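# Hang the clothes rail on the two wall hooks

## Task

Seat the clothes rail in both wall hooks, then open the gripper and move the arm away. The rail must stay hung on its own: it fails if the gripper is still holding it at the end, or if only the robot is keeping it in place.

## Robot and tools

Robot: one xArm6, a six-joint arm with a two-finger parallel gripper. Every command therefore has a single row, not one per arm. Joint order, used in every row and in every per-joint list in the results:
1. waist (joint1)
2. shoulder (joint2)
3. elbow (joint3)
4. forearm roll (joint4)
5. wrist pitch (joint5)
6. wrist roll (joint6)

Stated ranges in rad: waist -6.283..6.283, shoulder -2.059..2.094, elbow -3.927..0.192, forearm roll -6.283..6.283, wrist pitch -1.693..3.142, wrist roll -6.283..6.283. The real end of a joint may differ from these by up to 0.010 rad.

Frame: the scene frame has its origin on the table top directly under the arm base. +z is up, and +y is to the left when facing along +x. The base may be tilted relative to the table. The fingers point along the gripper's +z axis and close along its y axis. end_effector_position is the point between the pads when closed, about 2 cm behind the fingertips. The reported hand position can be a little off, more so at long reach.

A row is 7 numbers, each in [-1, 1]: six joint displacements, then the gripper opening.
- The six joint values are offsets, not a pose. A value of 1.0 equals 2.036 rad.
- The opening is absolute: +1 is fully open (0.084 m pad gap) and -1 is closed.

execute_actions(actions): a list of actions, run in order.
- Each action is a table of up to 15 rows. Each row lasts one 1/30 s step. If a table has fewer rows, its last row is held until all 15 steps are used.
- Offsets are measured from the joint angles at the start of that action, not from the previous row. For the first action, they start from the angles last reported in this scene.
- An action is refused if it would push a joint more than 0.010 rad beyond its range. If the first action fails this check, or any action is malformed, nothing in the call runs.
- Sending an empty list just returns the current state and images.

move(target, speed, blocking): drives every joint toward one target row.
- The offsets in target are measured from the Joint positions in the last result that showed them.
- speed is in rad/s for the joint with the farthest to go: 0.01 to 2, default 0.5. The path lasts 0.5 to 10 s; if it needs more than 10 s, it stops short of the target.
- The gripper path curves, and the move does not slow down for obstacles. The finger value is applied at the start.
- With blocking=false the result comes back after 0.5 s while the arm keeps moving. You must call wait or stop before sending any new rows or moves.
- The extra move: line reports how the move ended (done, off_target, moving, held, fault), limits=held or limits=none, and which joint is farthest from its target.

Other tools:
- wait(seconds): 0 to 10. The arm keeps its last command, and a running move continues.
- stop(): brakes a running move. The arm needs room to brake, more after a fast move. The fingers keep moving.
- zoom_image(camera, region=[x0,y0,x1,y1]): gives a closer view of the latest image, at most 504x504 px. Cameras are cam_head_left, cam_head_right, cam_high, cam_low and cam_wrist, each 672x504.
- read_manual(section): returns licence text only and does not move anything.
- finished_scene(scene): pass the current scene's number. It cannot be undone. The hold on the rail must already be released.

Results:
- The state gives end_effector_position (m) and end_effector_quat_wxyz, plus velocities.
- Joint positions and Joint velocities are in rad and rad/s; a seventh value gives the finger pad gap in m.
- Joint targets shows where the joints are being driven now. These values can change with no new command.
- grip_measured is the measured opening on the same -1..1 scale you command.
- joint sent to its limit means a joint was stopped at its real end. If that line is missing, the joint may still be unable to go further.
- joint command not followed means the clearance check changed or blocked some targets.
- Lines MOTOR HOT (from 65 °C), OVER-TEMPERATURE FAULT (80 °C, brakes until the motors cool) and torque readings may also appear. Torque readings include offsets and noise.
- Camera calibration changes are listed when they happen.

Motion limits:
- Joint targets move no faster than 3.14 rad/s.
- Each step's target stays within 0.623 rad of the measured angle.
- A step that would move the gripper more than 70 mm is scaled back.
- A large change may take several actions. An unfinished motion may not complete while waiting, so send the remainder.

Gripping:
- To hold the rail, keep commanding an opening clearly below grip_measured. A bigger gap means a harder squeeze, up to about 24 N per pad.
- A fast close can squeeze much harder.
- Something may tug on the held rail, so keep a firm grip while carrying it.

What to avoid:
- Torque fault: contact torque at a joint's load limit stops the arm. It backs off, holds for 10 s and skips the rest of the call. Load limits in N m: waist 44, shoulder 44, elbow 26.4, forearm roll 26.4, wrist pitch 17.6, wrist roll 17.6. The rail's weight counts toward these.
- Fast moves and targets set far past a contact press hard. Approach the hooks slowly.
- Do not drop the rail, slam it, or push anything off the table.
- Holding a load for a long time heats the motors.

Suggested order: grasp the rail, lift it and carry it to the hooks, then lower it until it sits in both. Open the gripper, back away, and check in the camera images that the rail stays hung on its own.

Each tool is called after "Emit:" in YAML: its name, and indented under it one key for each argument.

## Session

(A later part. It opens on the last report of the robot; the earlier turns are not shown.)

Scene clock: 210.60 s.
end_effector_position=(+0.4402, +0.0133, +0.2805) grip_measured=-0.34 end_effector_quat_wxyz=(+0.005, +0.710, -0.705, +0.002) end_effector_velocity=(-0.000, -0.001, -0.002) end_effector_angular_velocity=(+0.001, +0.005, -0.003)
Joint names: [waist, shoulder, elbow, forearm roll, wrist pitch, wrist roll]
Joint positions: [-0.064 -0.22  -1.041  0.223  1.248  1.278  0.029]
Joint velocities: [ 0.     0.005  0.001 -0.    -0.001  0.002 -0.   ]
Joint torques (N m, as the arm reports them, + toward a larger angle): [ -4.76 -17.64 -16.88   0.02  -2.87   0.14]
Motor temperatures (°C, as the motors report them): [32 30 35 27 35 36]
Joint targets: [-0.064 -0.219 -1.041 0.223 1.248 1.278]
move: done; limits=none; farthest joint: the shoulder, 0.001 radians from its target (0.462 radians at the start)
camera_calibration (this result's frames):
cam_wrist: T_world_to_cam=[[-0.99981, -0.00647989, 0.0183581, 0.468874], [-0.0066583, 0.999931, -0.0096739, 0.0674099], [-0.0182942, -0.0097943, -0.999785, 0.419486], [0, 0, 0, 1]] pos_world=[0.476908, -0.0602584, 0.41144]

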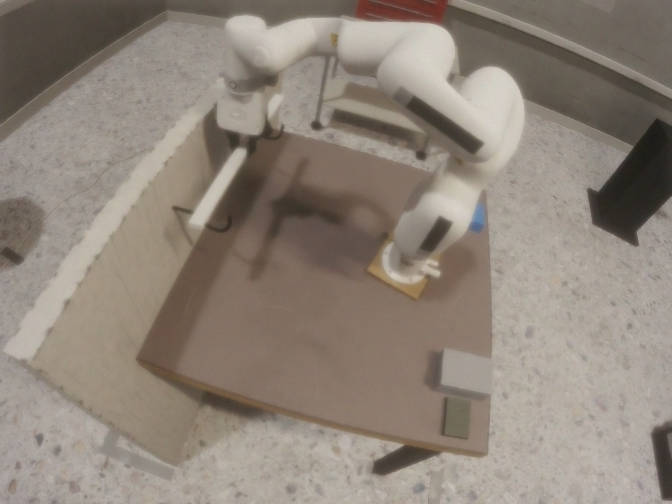

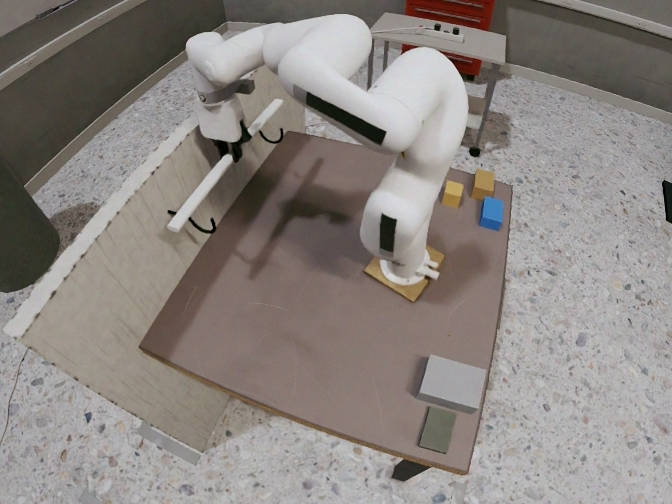

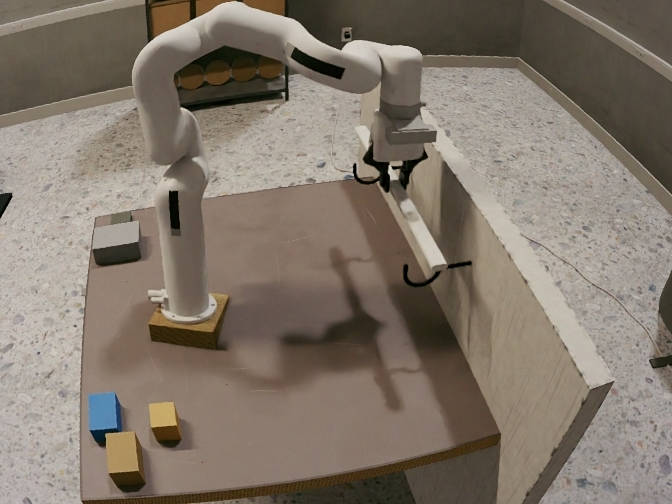

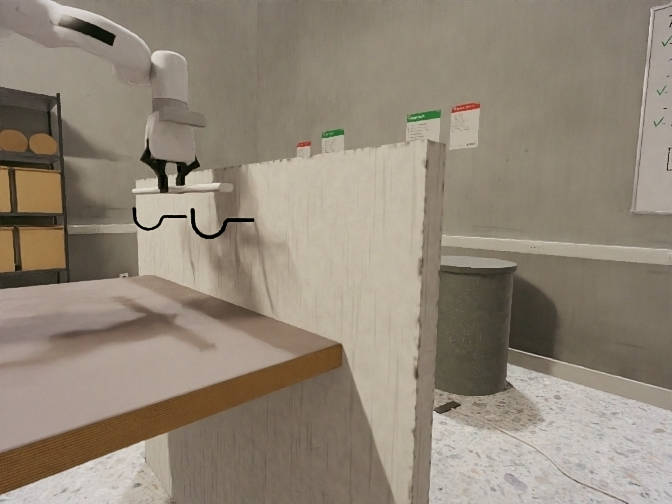

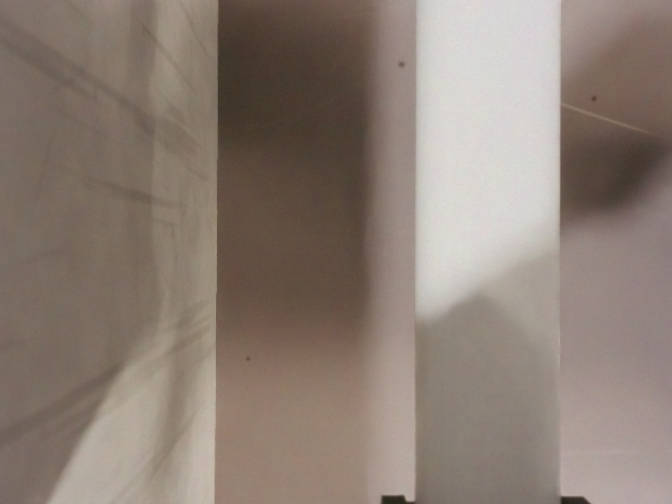

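Emit:
move:
  target: [0.0219,0.0272,0.0706,0.0104,-0.1,-0.0023,-1.0]
  speed: 0.25

Emit:
zoom_image:
  camera: "cam_low"
  region: [110, 160, 290, 270]

Emit:
zoom_image:
  camera: "cam_high"
  region: [320, 120, 520, 320]

Emit:
zoom_image:
  camera: "cam_head_right"
  region: [120, 80, 340, 300]

Scene clock: 229.83 s.
end_effector_position=(+0.4414, +0.0124, +0.2106) grip_measured=-0.34 end_effector_quat_wxyz=(+0.005, +0.709, -0.705, +0.002) end_effector_velocity=(-0.003, -0.001, -0.004) end_effector_angular_velocity=(+0.002, +0.010, -0.001)
Joint names: [waist, shoulder, elbow, forearm roll, wrist pitch, wrist roll]
Joint positions: [-0.02  -0.165 -0.898  0.244  1.044  1.274  0.029]
Joint velocities: [-0.     0.004  0.006 -0.     0.    -0.001 -0.   ]
Joint torques (N m, as the arm reports them, + toward a larger angle): [ -5.93 -17.95 -16.07   0.33  -2.71   0.23]
Motor temperatures (°C, as the motors report them): [32 31 36 27 35 36]
Joint targets: [-0.020 -0.165 -0.897 0.244 1.044 1.274]
move: done; limits=none; farthest joint: the shoulder, 0.001 radians from its target (0.055 radians at the start)
camera_calibration (this result's frames):
cam_wrist: T_world_to_cam=[[-0.999848, -0.00421526, 0.0169467, 0.471671], [-0.0043773, 0.999945, -0.00953599, 0.0665836], [-0.0169056, -0.00960872, -0.999811, 0.349087], [0, 0, 0, 1]] pos_world=[0.477792, -0.0612374, 0.341663]

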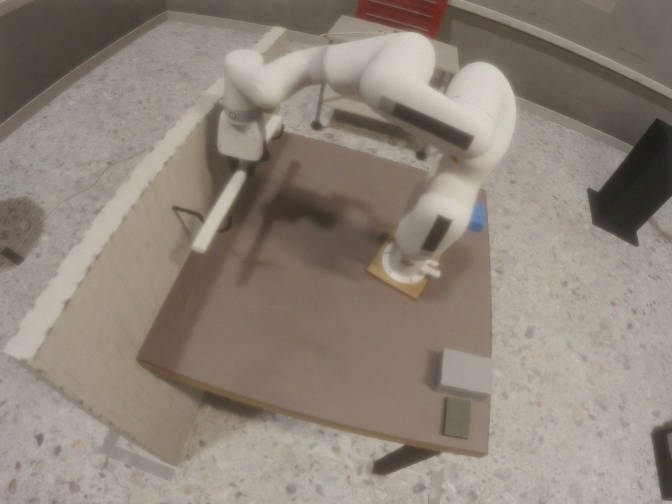

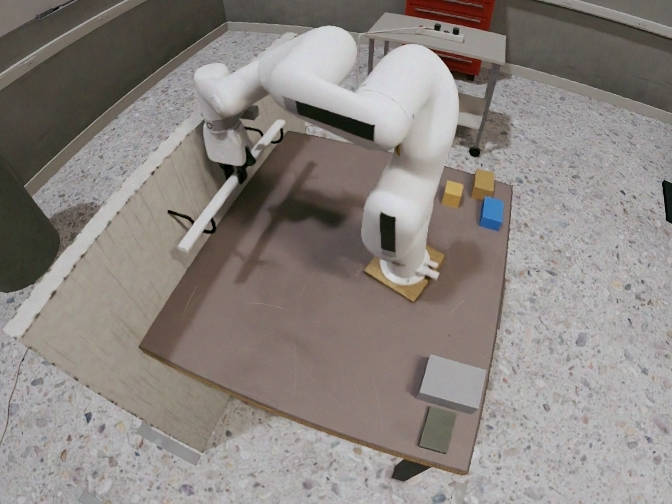

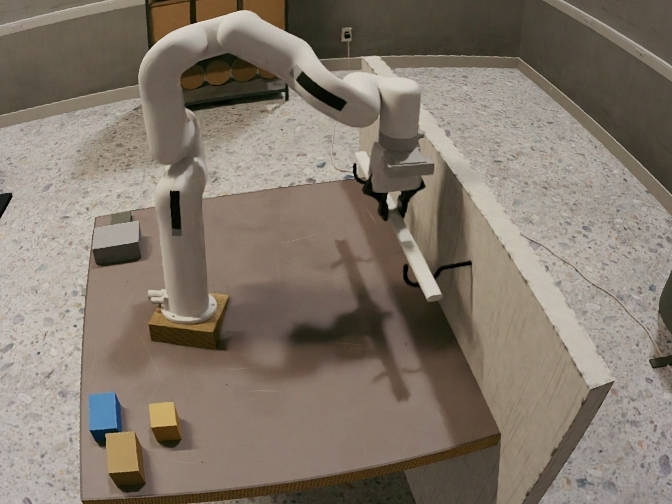

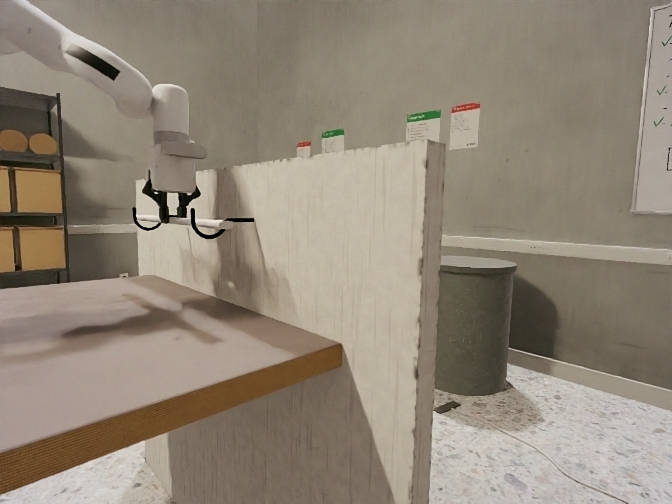

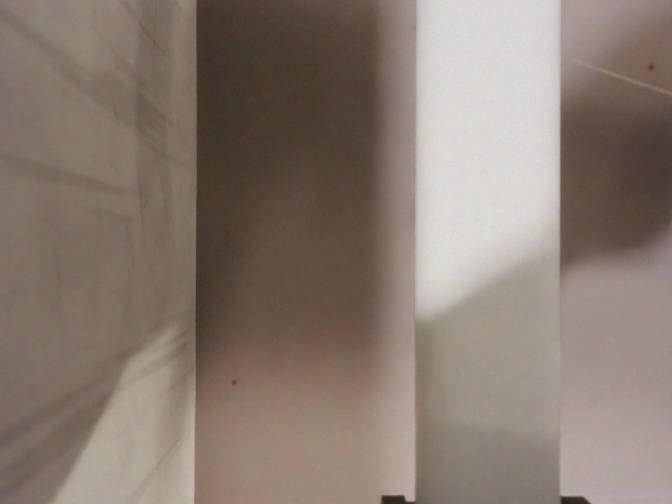

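Region (110, 160, 290, 270) of cam_low's 672x504 image, scaled by 2.800, with more detail than that image has.

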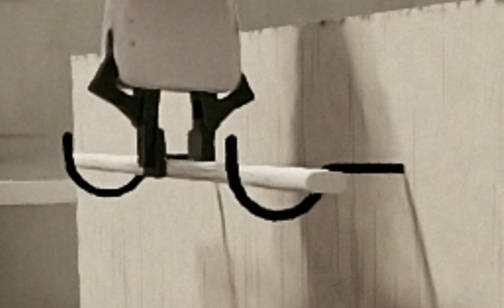

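Region (320, 120, 520, 320) of cam_high's 672x504 image, scaled by 2.520, with more detail than that image has.

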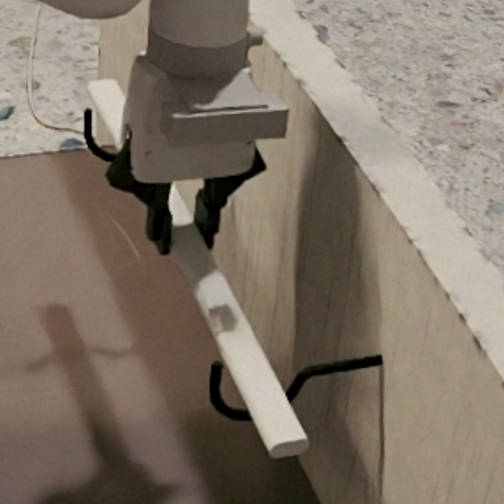

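Region (120, 80, 340, 300) of cam_head_right's 672x504 image, scaled by 2.291, with more detail than that image has.

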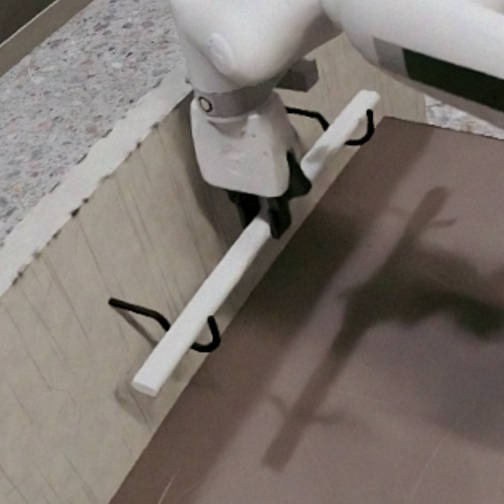

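Emit:
move:
  target: [0.0028,-0.0006,0.0167,0.0017,-0.0164,-0.0003,-1.0]
  speed: 0.05

Emit:
zoom_image:
  camera: "cam_low"
  region: [110, 160, 290, 270]

Scene clock: 249.70 s.
end_effector_position=(+0.4372, +0.0121, +0.1998) grip_measured=-0.34 end_effector_quat_wxyz=(+0.005, +0.708, -0.706, +0.003) end_effector_velocity=(+0.001, -0.000, +0.001) end_effector_angular_velocity=(-0.001, -0.002, -0.001)
Joint names: [waist, shoulder, elbow, forearm roll, wrist pitch, wrist roll]
Joint positions: [-0.014 -0.166 -0.864  0.248  1.011  1.273  0.029]
Joint velocities: [-0.    -0.    -0.001 -0.    -0.001  0.001  0.   ]
Joint torques (N m, as the arm reports them, + toward a larger angle): [ -5.39 -18.16 -15.89   0.39  -2.88   0.34]
Motor temperatures (°C, as the motors report them): [32 31 36 27 35 36]
Joint targets: [-0.014 -0.166 -0.864 0.248 1.011 1.273]
move: done; limits=none; farthest joint: the waist, 0.000 radians from its target (0.005 radians at the start)
camera_calibration (this result's frames):
cam_wrist: T_world_to_cam=[[-0.99986, -0.00179865, 0.0166541, 0.467736], [-0.00197842, 0.99994, -0.0107838, 0.0659798], [-0.0166337, -0.0108152, -0.999803, 0.338036], [0, 0, 0, 1]] pos_world=[0.473424, -0.0614786, 0.330891]

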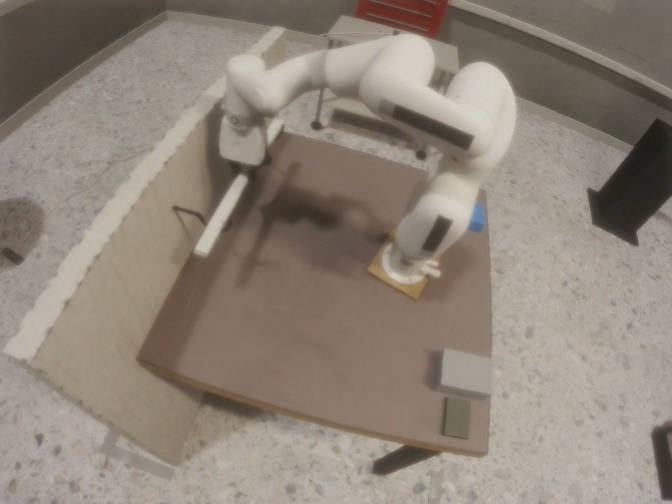

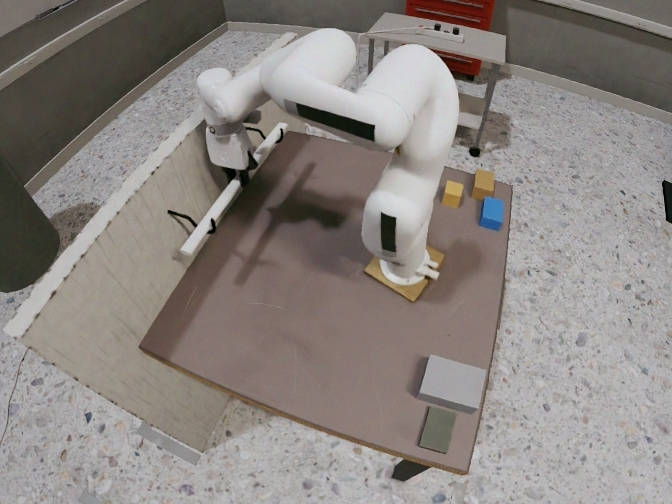

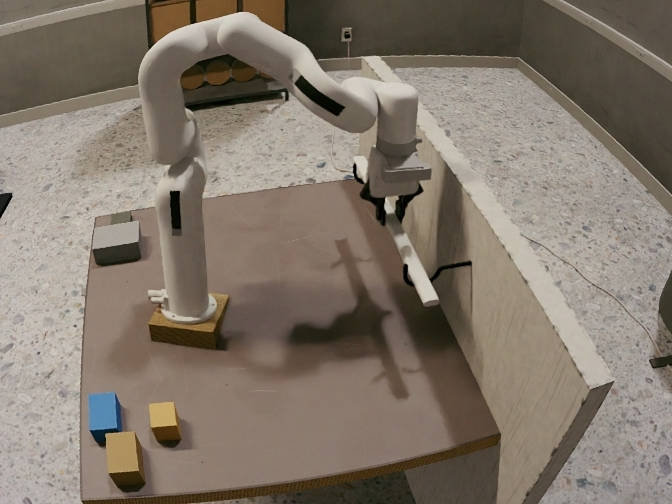

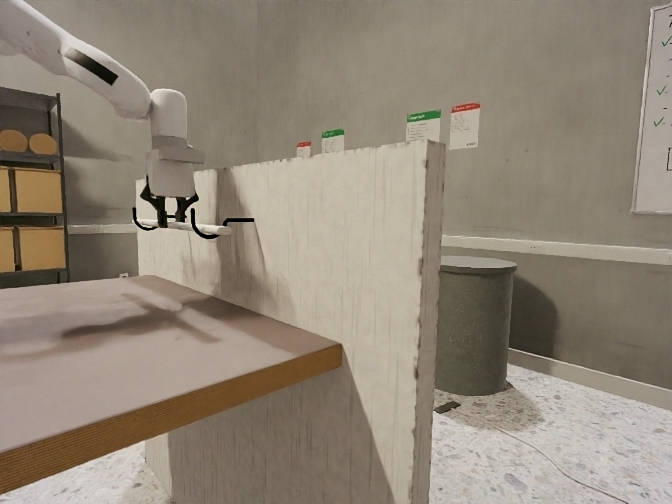

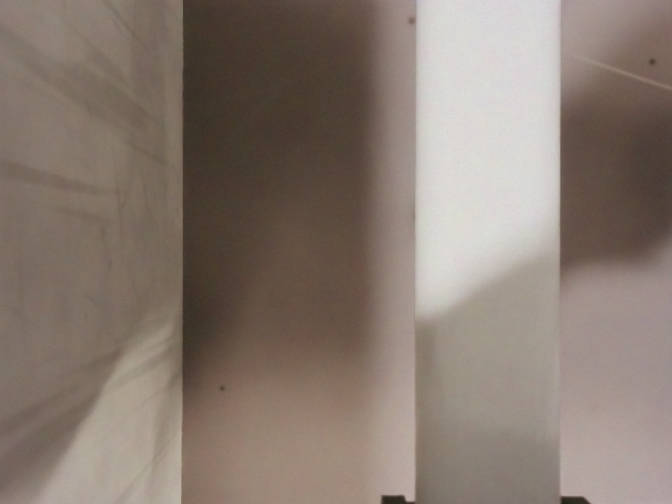

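Region (110, 160, 290, 270) of cam_low's 672x504 image, scaled by 2.800, with more detail than that image has.

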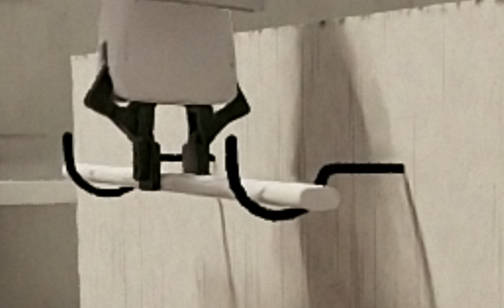

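Emit:
move:
  target: [0.0013,0.0027,0.0031,0.0009,-0.0058,-0.0001,-1.0]
  speed: 0.02

Emit:
zoom_image:
  camera: "cam_low"
  region: [110, 160, 290, 270]

Scene clock: 256.57 s.
end_effector_position=(+0.4376, +0.0120, +0.1961) grip_measured=-0.34 end_effector_quat_wxyz=(+0.005, +0.708, -0.706, +0.003) end_effector_velocity=(-0.000, +0.000, -0.001) end_effector_angular_velocity=(+0.000, +0.001, -0.001)
Joint names: [waist, shoulder, elbow, forearm roll, wrist pitch, wrist roll]
Joint positions: [-0.011 -0.161 -0.858  0.25   0.999  1.273  0.029]
Joint velocities: [ 0.001  0.001  0.001  0.    -0.001  0.001  0.   ]
Joint torques (N m, as the arm reports them, + toward a larger angle): [ -5.74 -16.72 -14.78   0.57  -2.54   0.24]
Motor temperatures (°C, as the motors report them): [32 31 36 27 35 36]
Joint targets: [-0.011 -0.161 -0.858 0.250 0.999 1.273]
move: done; limits=none; farthest joint: the shoulder, 0.001 radians from its target (0.006 radians at the start)
camera_calibration (this result's frames):
cam_wrist: T_world_to_cam=[[-0.999876, -0.00133571, 0.0156982, 0.468364], [-0.00150775, 0.999939, -0.0109528, 0.0658287], [-0.0156826, -0.0109751, -0.999817, 0.333998], [0, 0, 0, 1]] pos_world=[0.473643, -0.0615334, 0.327305]

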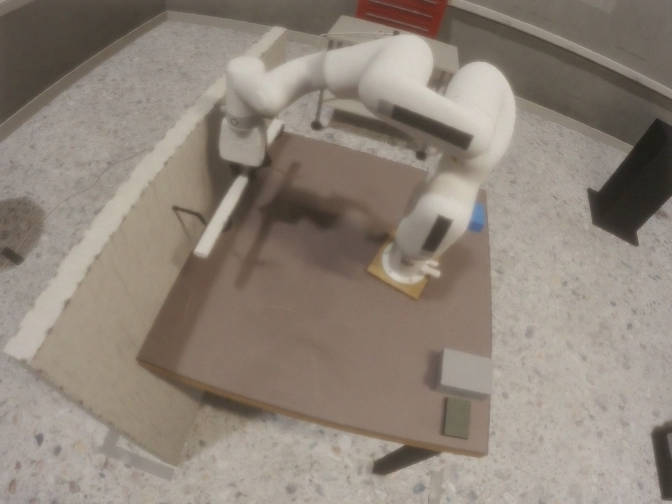

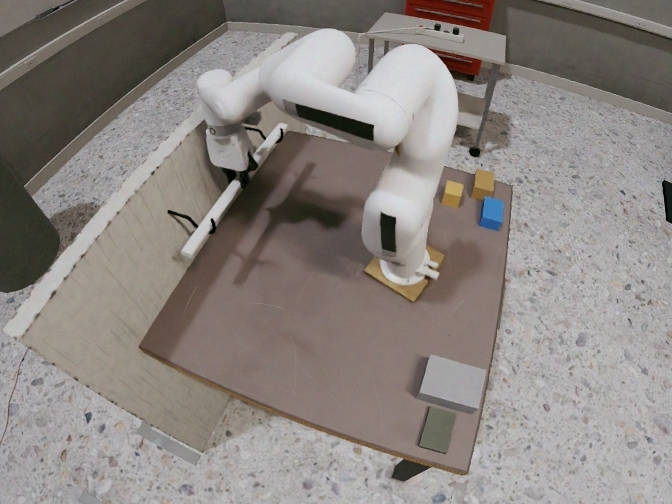

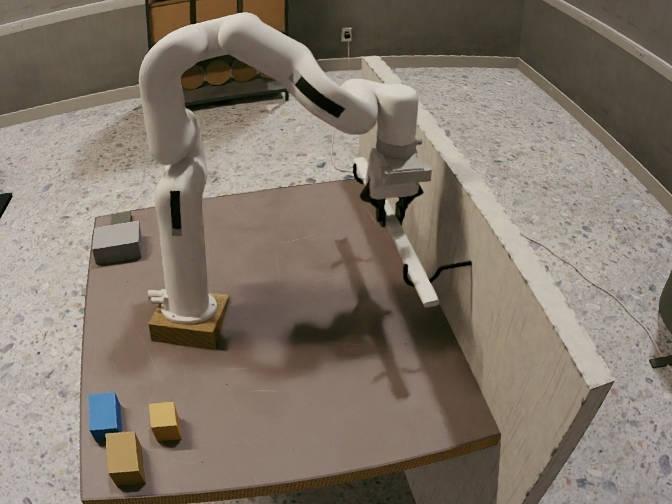

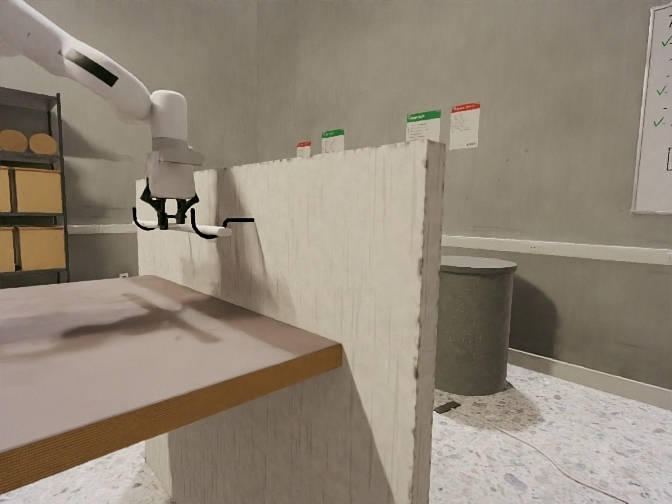

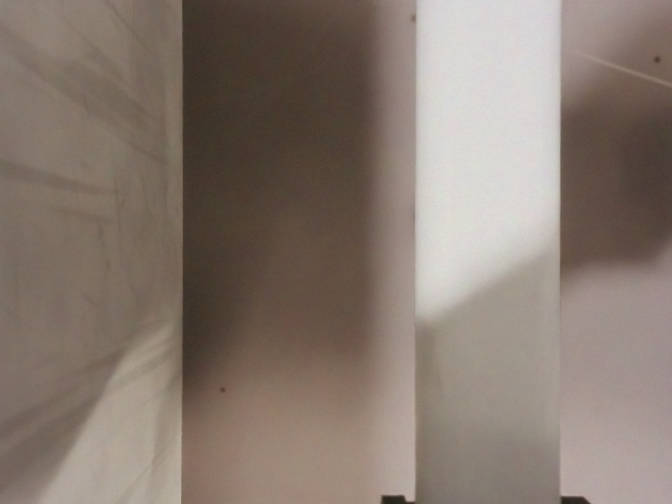

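Region (110, 160, 290, 270) of cam_low's 672x504 image, scaled by 2.800, with more detail than that image has.

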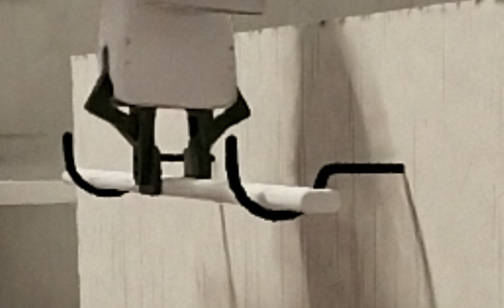

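Light contact (torques eased). Releasing.

Emit:
execute_actions:
  actions:
    - [[0,0,0,0,0,0,-0.8],[0,0,0,0,0,0,-0.65],[0,0,0,0,0,0,-0.52],[0,0,0,0,0,0,-0.44],[0,0,0,0,0,0,-0.38],[0,0,0,0,0,0,-0.34],[0,0,0,0,0,0,-0.31],[0,0,0,0,0,0,-0.28],[0,0,0,0,0,0,-0.24],[0,0,0,0,0,0,-0.18],[0,0,0,0,0,0,-0.1],[0,0,0,0,0,0,0],[0,0,0,0,0,0,0.12],[0,0,0,0,0,0,0.25],[0,0,0,0,0,0,0.4]]

Emit:
move:
  target: [-0.026,-0.029,-0.09,-0.0133,0.1223,0.0025,0.7]
  speed: 0.6

Emit:
move:
  target: [0.0,-0.2,0.12,0,0.05,0,1.0]
  speed: 1.0

Scene clock: 265.77 s.
end_effector_position=(+0.4371, +0.0120, +0.1956) grip_measured=+0.22 end_effector_quat_wxyz=(+0.005, +0.708, -0.707, +0.002) end_effector_velocity=(+0.005, +0.000, +0.005) end_effector_angular_velocity=(-0.003, -0.015, +0.001)
Joint names: [waist, shoulder, elbow, forearm roll, wrist pitch, wrist roll]
Joint positions: [-0.011 -0.161 -0.858  0.25   1.     1.273  0.054]
Joint velocities: [-0.001 -0.004 -0.009 -0.    -0.003  0.001  0.172]
Joint torques (N m, as the arm reports them, + toward a larger angle): [ -5.47 -16.7  -14.66  -0.12  -2.26   0.25]
Motor temperatures (°C, as the motors report them): [32 31 35 27 35 36]
Joint targets: [-0.011 -0.161 -0.858 0.250 0.999 1.273]
camera_calibration (this result's frames):
cam_wrist: T_world_to_cam=[[-0.999848, -0.0010732, 0.0173777, 0.467547], [-0.00125834, 0.999943, -0.0106465, 0.0656705], [-0.0173653, -0.0106668, -0.999792, 0.334152], [0, 0, 0, 1]] pos_world=[0.473362, -0.0616006, 0.326657]

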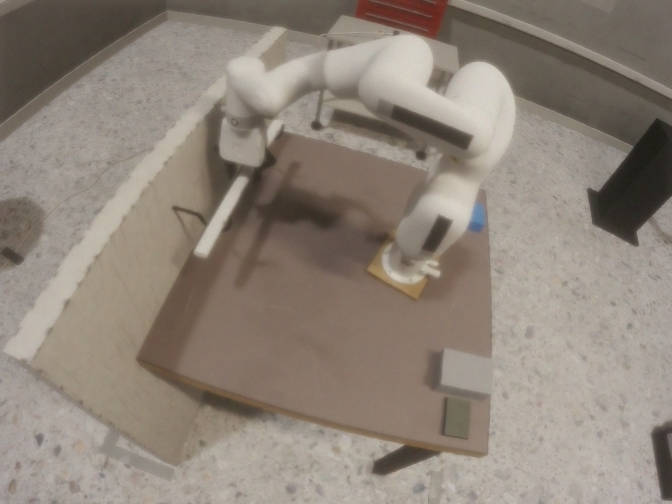

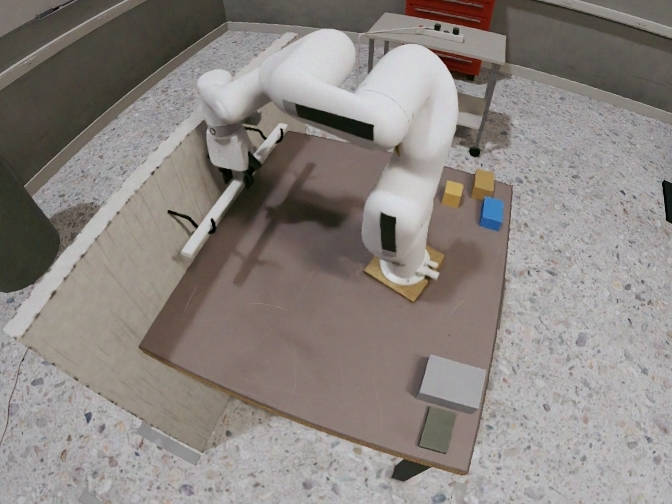

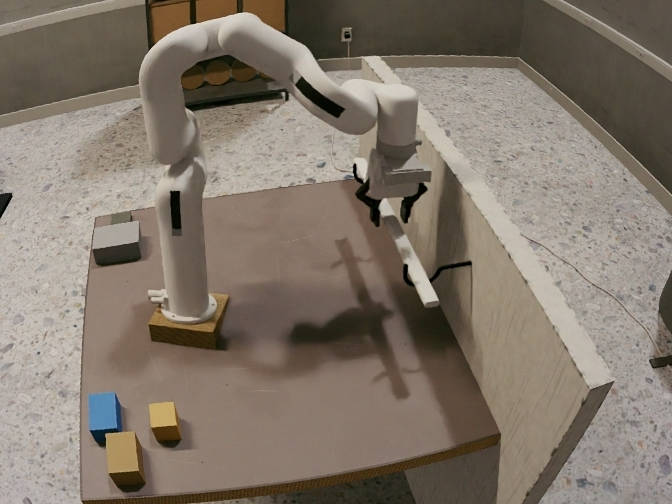

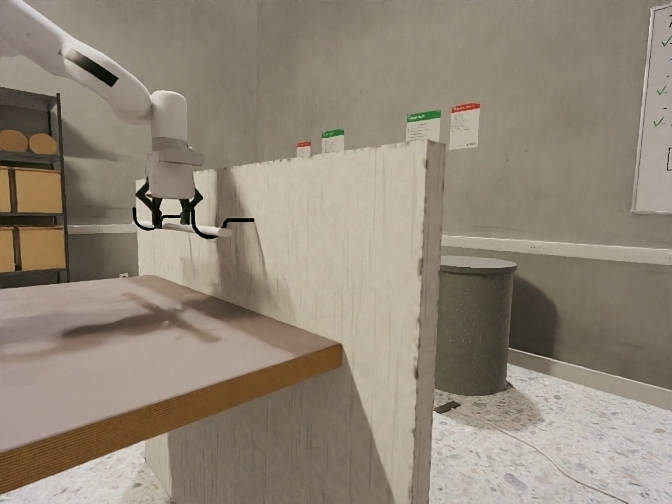

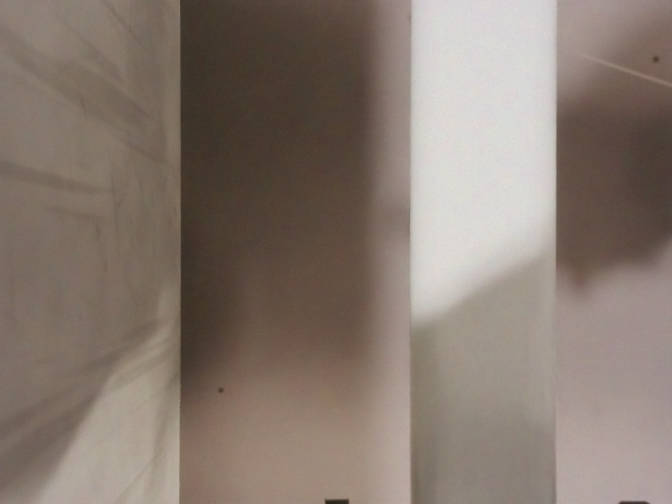

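Scene clock: 266.70 s.
end_effector_position=(+0.4397, +0.0130, +0.2796) grip_measured=+0.70 end_effector_quat_wxyz=(+0.006, +0.710, -0.705, +0.001) end_effector_velocity=(+0.003, +0.001, +0.006) end_effector_angular_velocity=(-0.003, -0.014, +0.004)
Joint names: [waist, shoulder, elbow, forearm roll, wrist pitch, wrist roll]
Joint positions: [-0.064 -0.219 -1.04   0.223  1.249  1.278  0.073]
Joint velocities: [-0.    -0.006 -0.008  0.    -0.    -0.001  0.   ]
Joint torques (N m, as the arm reports them, + toward a larger angle): [ -5.82 -15.7  -15.26   0.51  -2.25   0.21]
Motor temperatures (°C, as the motors report them): [32 31 35 27 35 36]
Joint targets: [-0.064 -0.220 -1.041 0.222 1.249 1.278]
move: done; limits=none; farthest joint: the shoulder, 0.001 radians from its target (0.059 radians at the start)
camera_calibration (this result's frames):
cam_wrist: T_world_to_cam=[[-0.999761, -0.00666601, 0.0208359, 0.467662], [-0.00686974, 0.999929, -0.00972178, 0.0677108], [-0.0207696, -0.00986259, -0.999736, 0.419735], [0, 0, 0, 1]] pos_world=[0.476733, -0.0604489, 0.410538]

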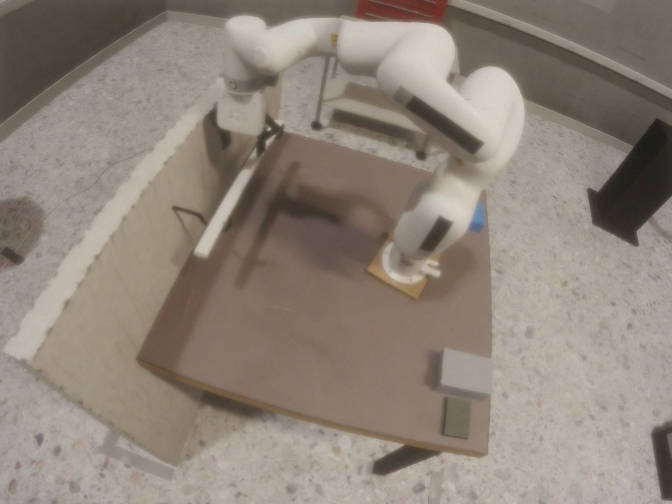

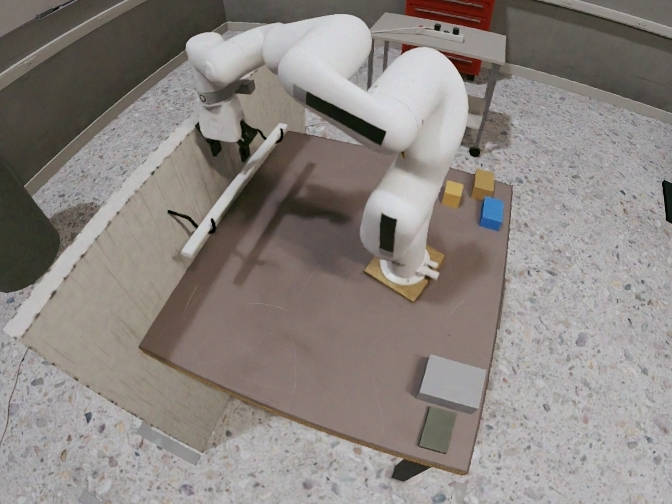

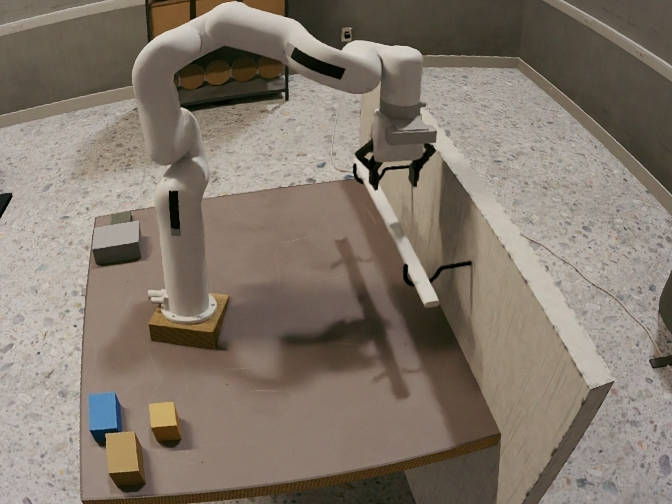

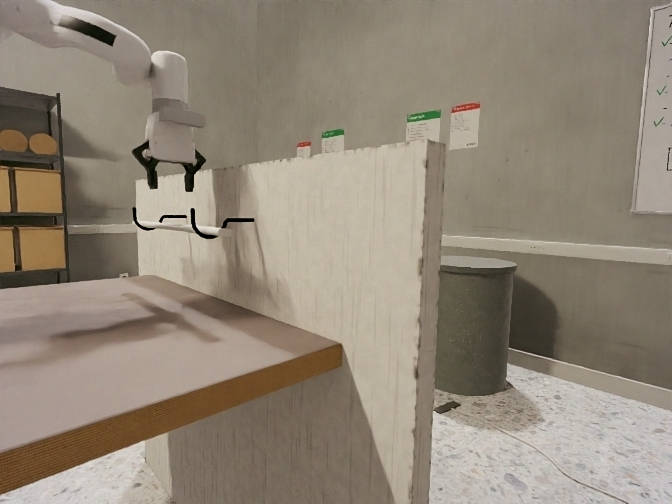

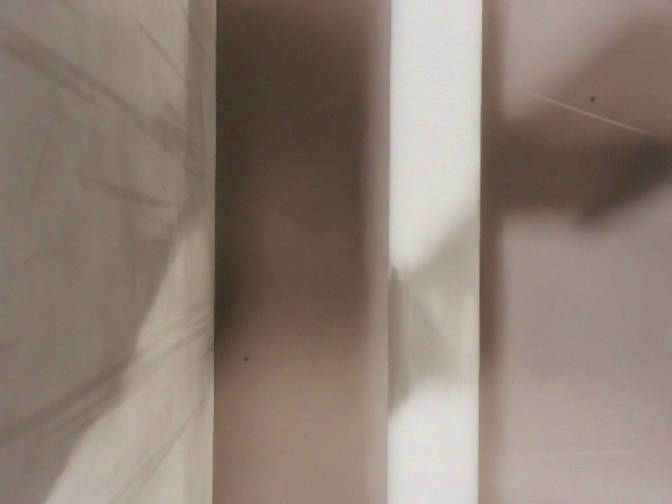

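Scene clock: 267.67 s.
end_effector_position=(+0.3463, +0.0448, +0.3154) grip_measured=+1.00 end_effector_quat_wxyz=(-0.011, +0.721, -0.692, +0.023) end_effector_velocity=(-0.000, +0.000, +0.003) end_effector_angular_velocity=(-0.001, -0.007, +0.000)
Joint names: [waist, shoulder, elbow, forearm roll, wrist pitch, wrist roll]
Joint positions: [-0.064 -0.625 -0.796  0.223  1.35   1.278  0.084]
Joint velocities: [-0.001 -0.007 -0.001 -0.     0.001  0.001 -0.   ]
Joint torques (N m, as the arm reports them, + toward a larger angle): [ -2.97  -7.98 -15.44   0.03  -2.66  -0.02]
Motor temperatures (°C, as the motors report them): [32 31 35 27 35 36]
Joint targets: [-0.064 -0.627 -0.796 0.223 1.350 1.278]
move: done; limits=none; farthest joint: the shoulder, 0.001 radians from its target (0.407 radians at the start)
camera_calibration (this result's frames):
cam_wrist: T_world_to_cam=[[-0.998519, -0.0416224, -0.035043, 0.392522], [-0.0410319, 0.999006, -0.0174062, 0.0499462], [0.0357327, -0.0159425, -0.999234, 0.434453], [0, 0, 0, 1]] pos_world=[0.378466, -0.0266326, 0.448744]

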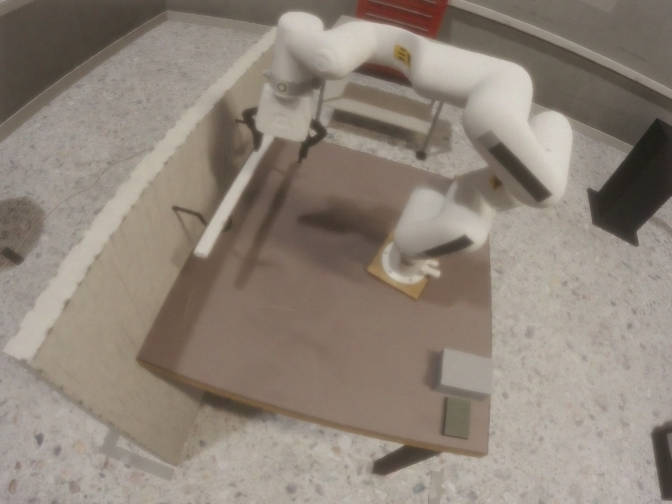

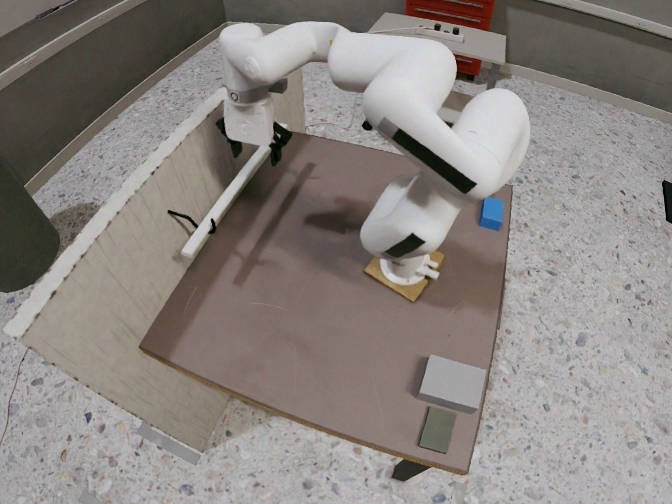

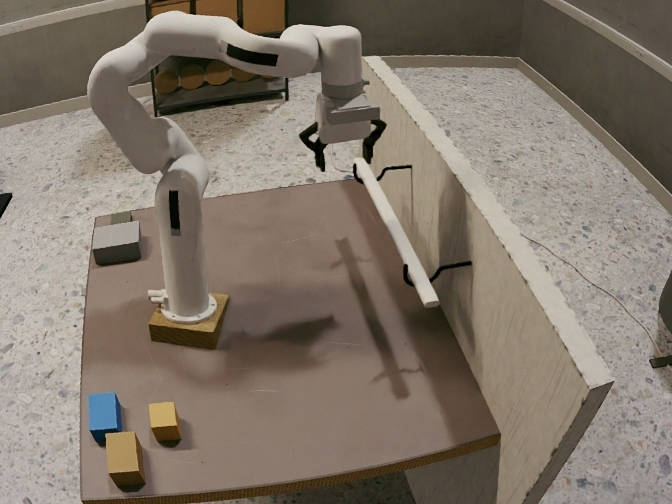

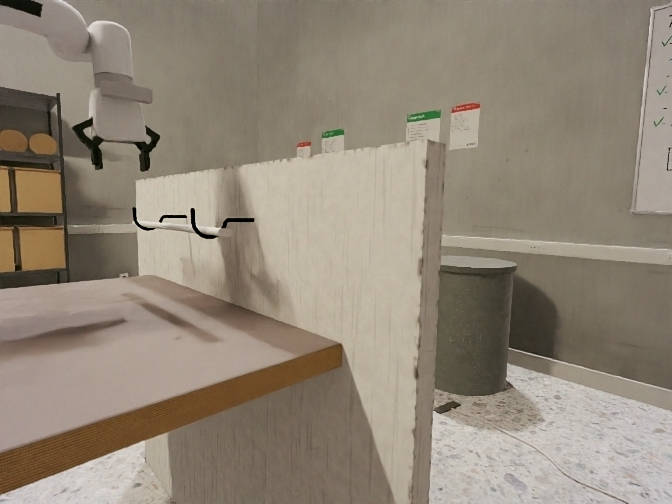

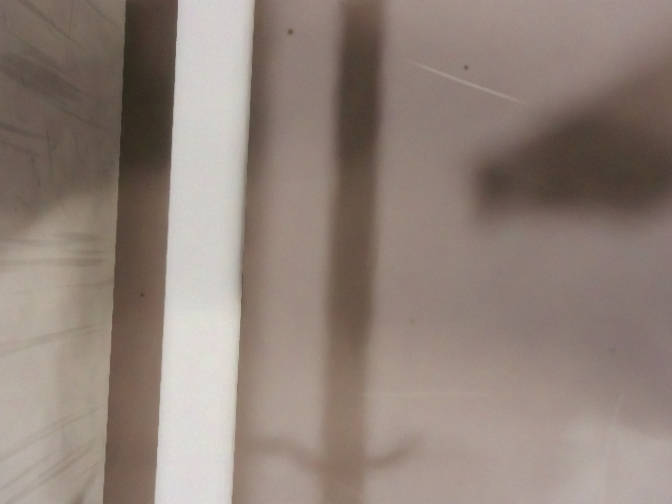

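The rail is resting in both hooks and the arm is clear.

Emit:
finished_scene:
  scene: 2

The scene is finished: the task was done.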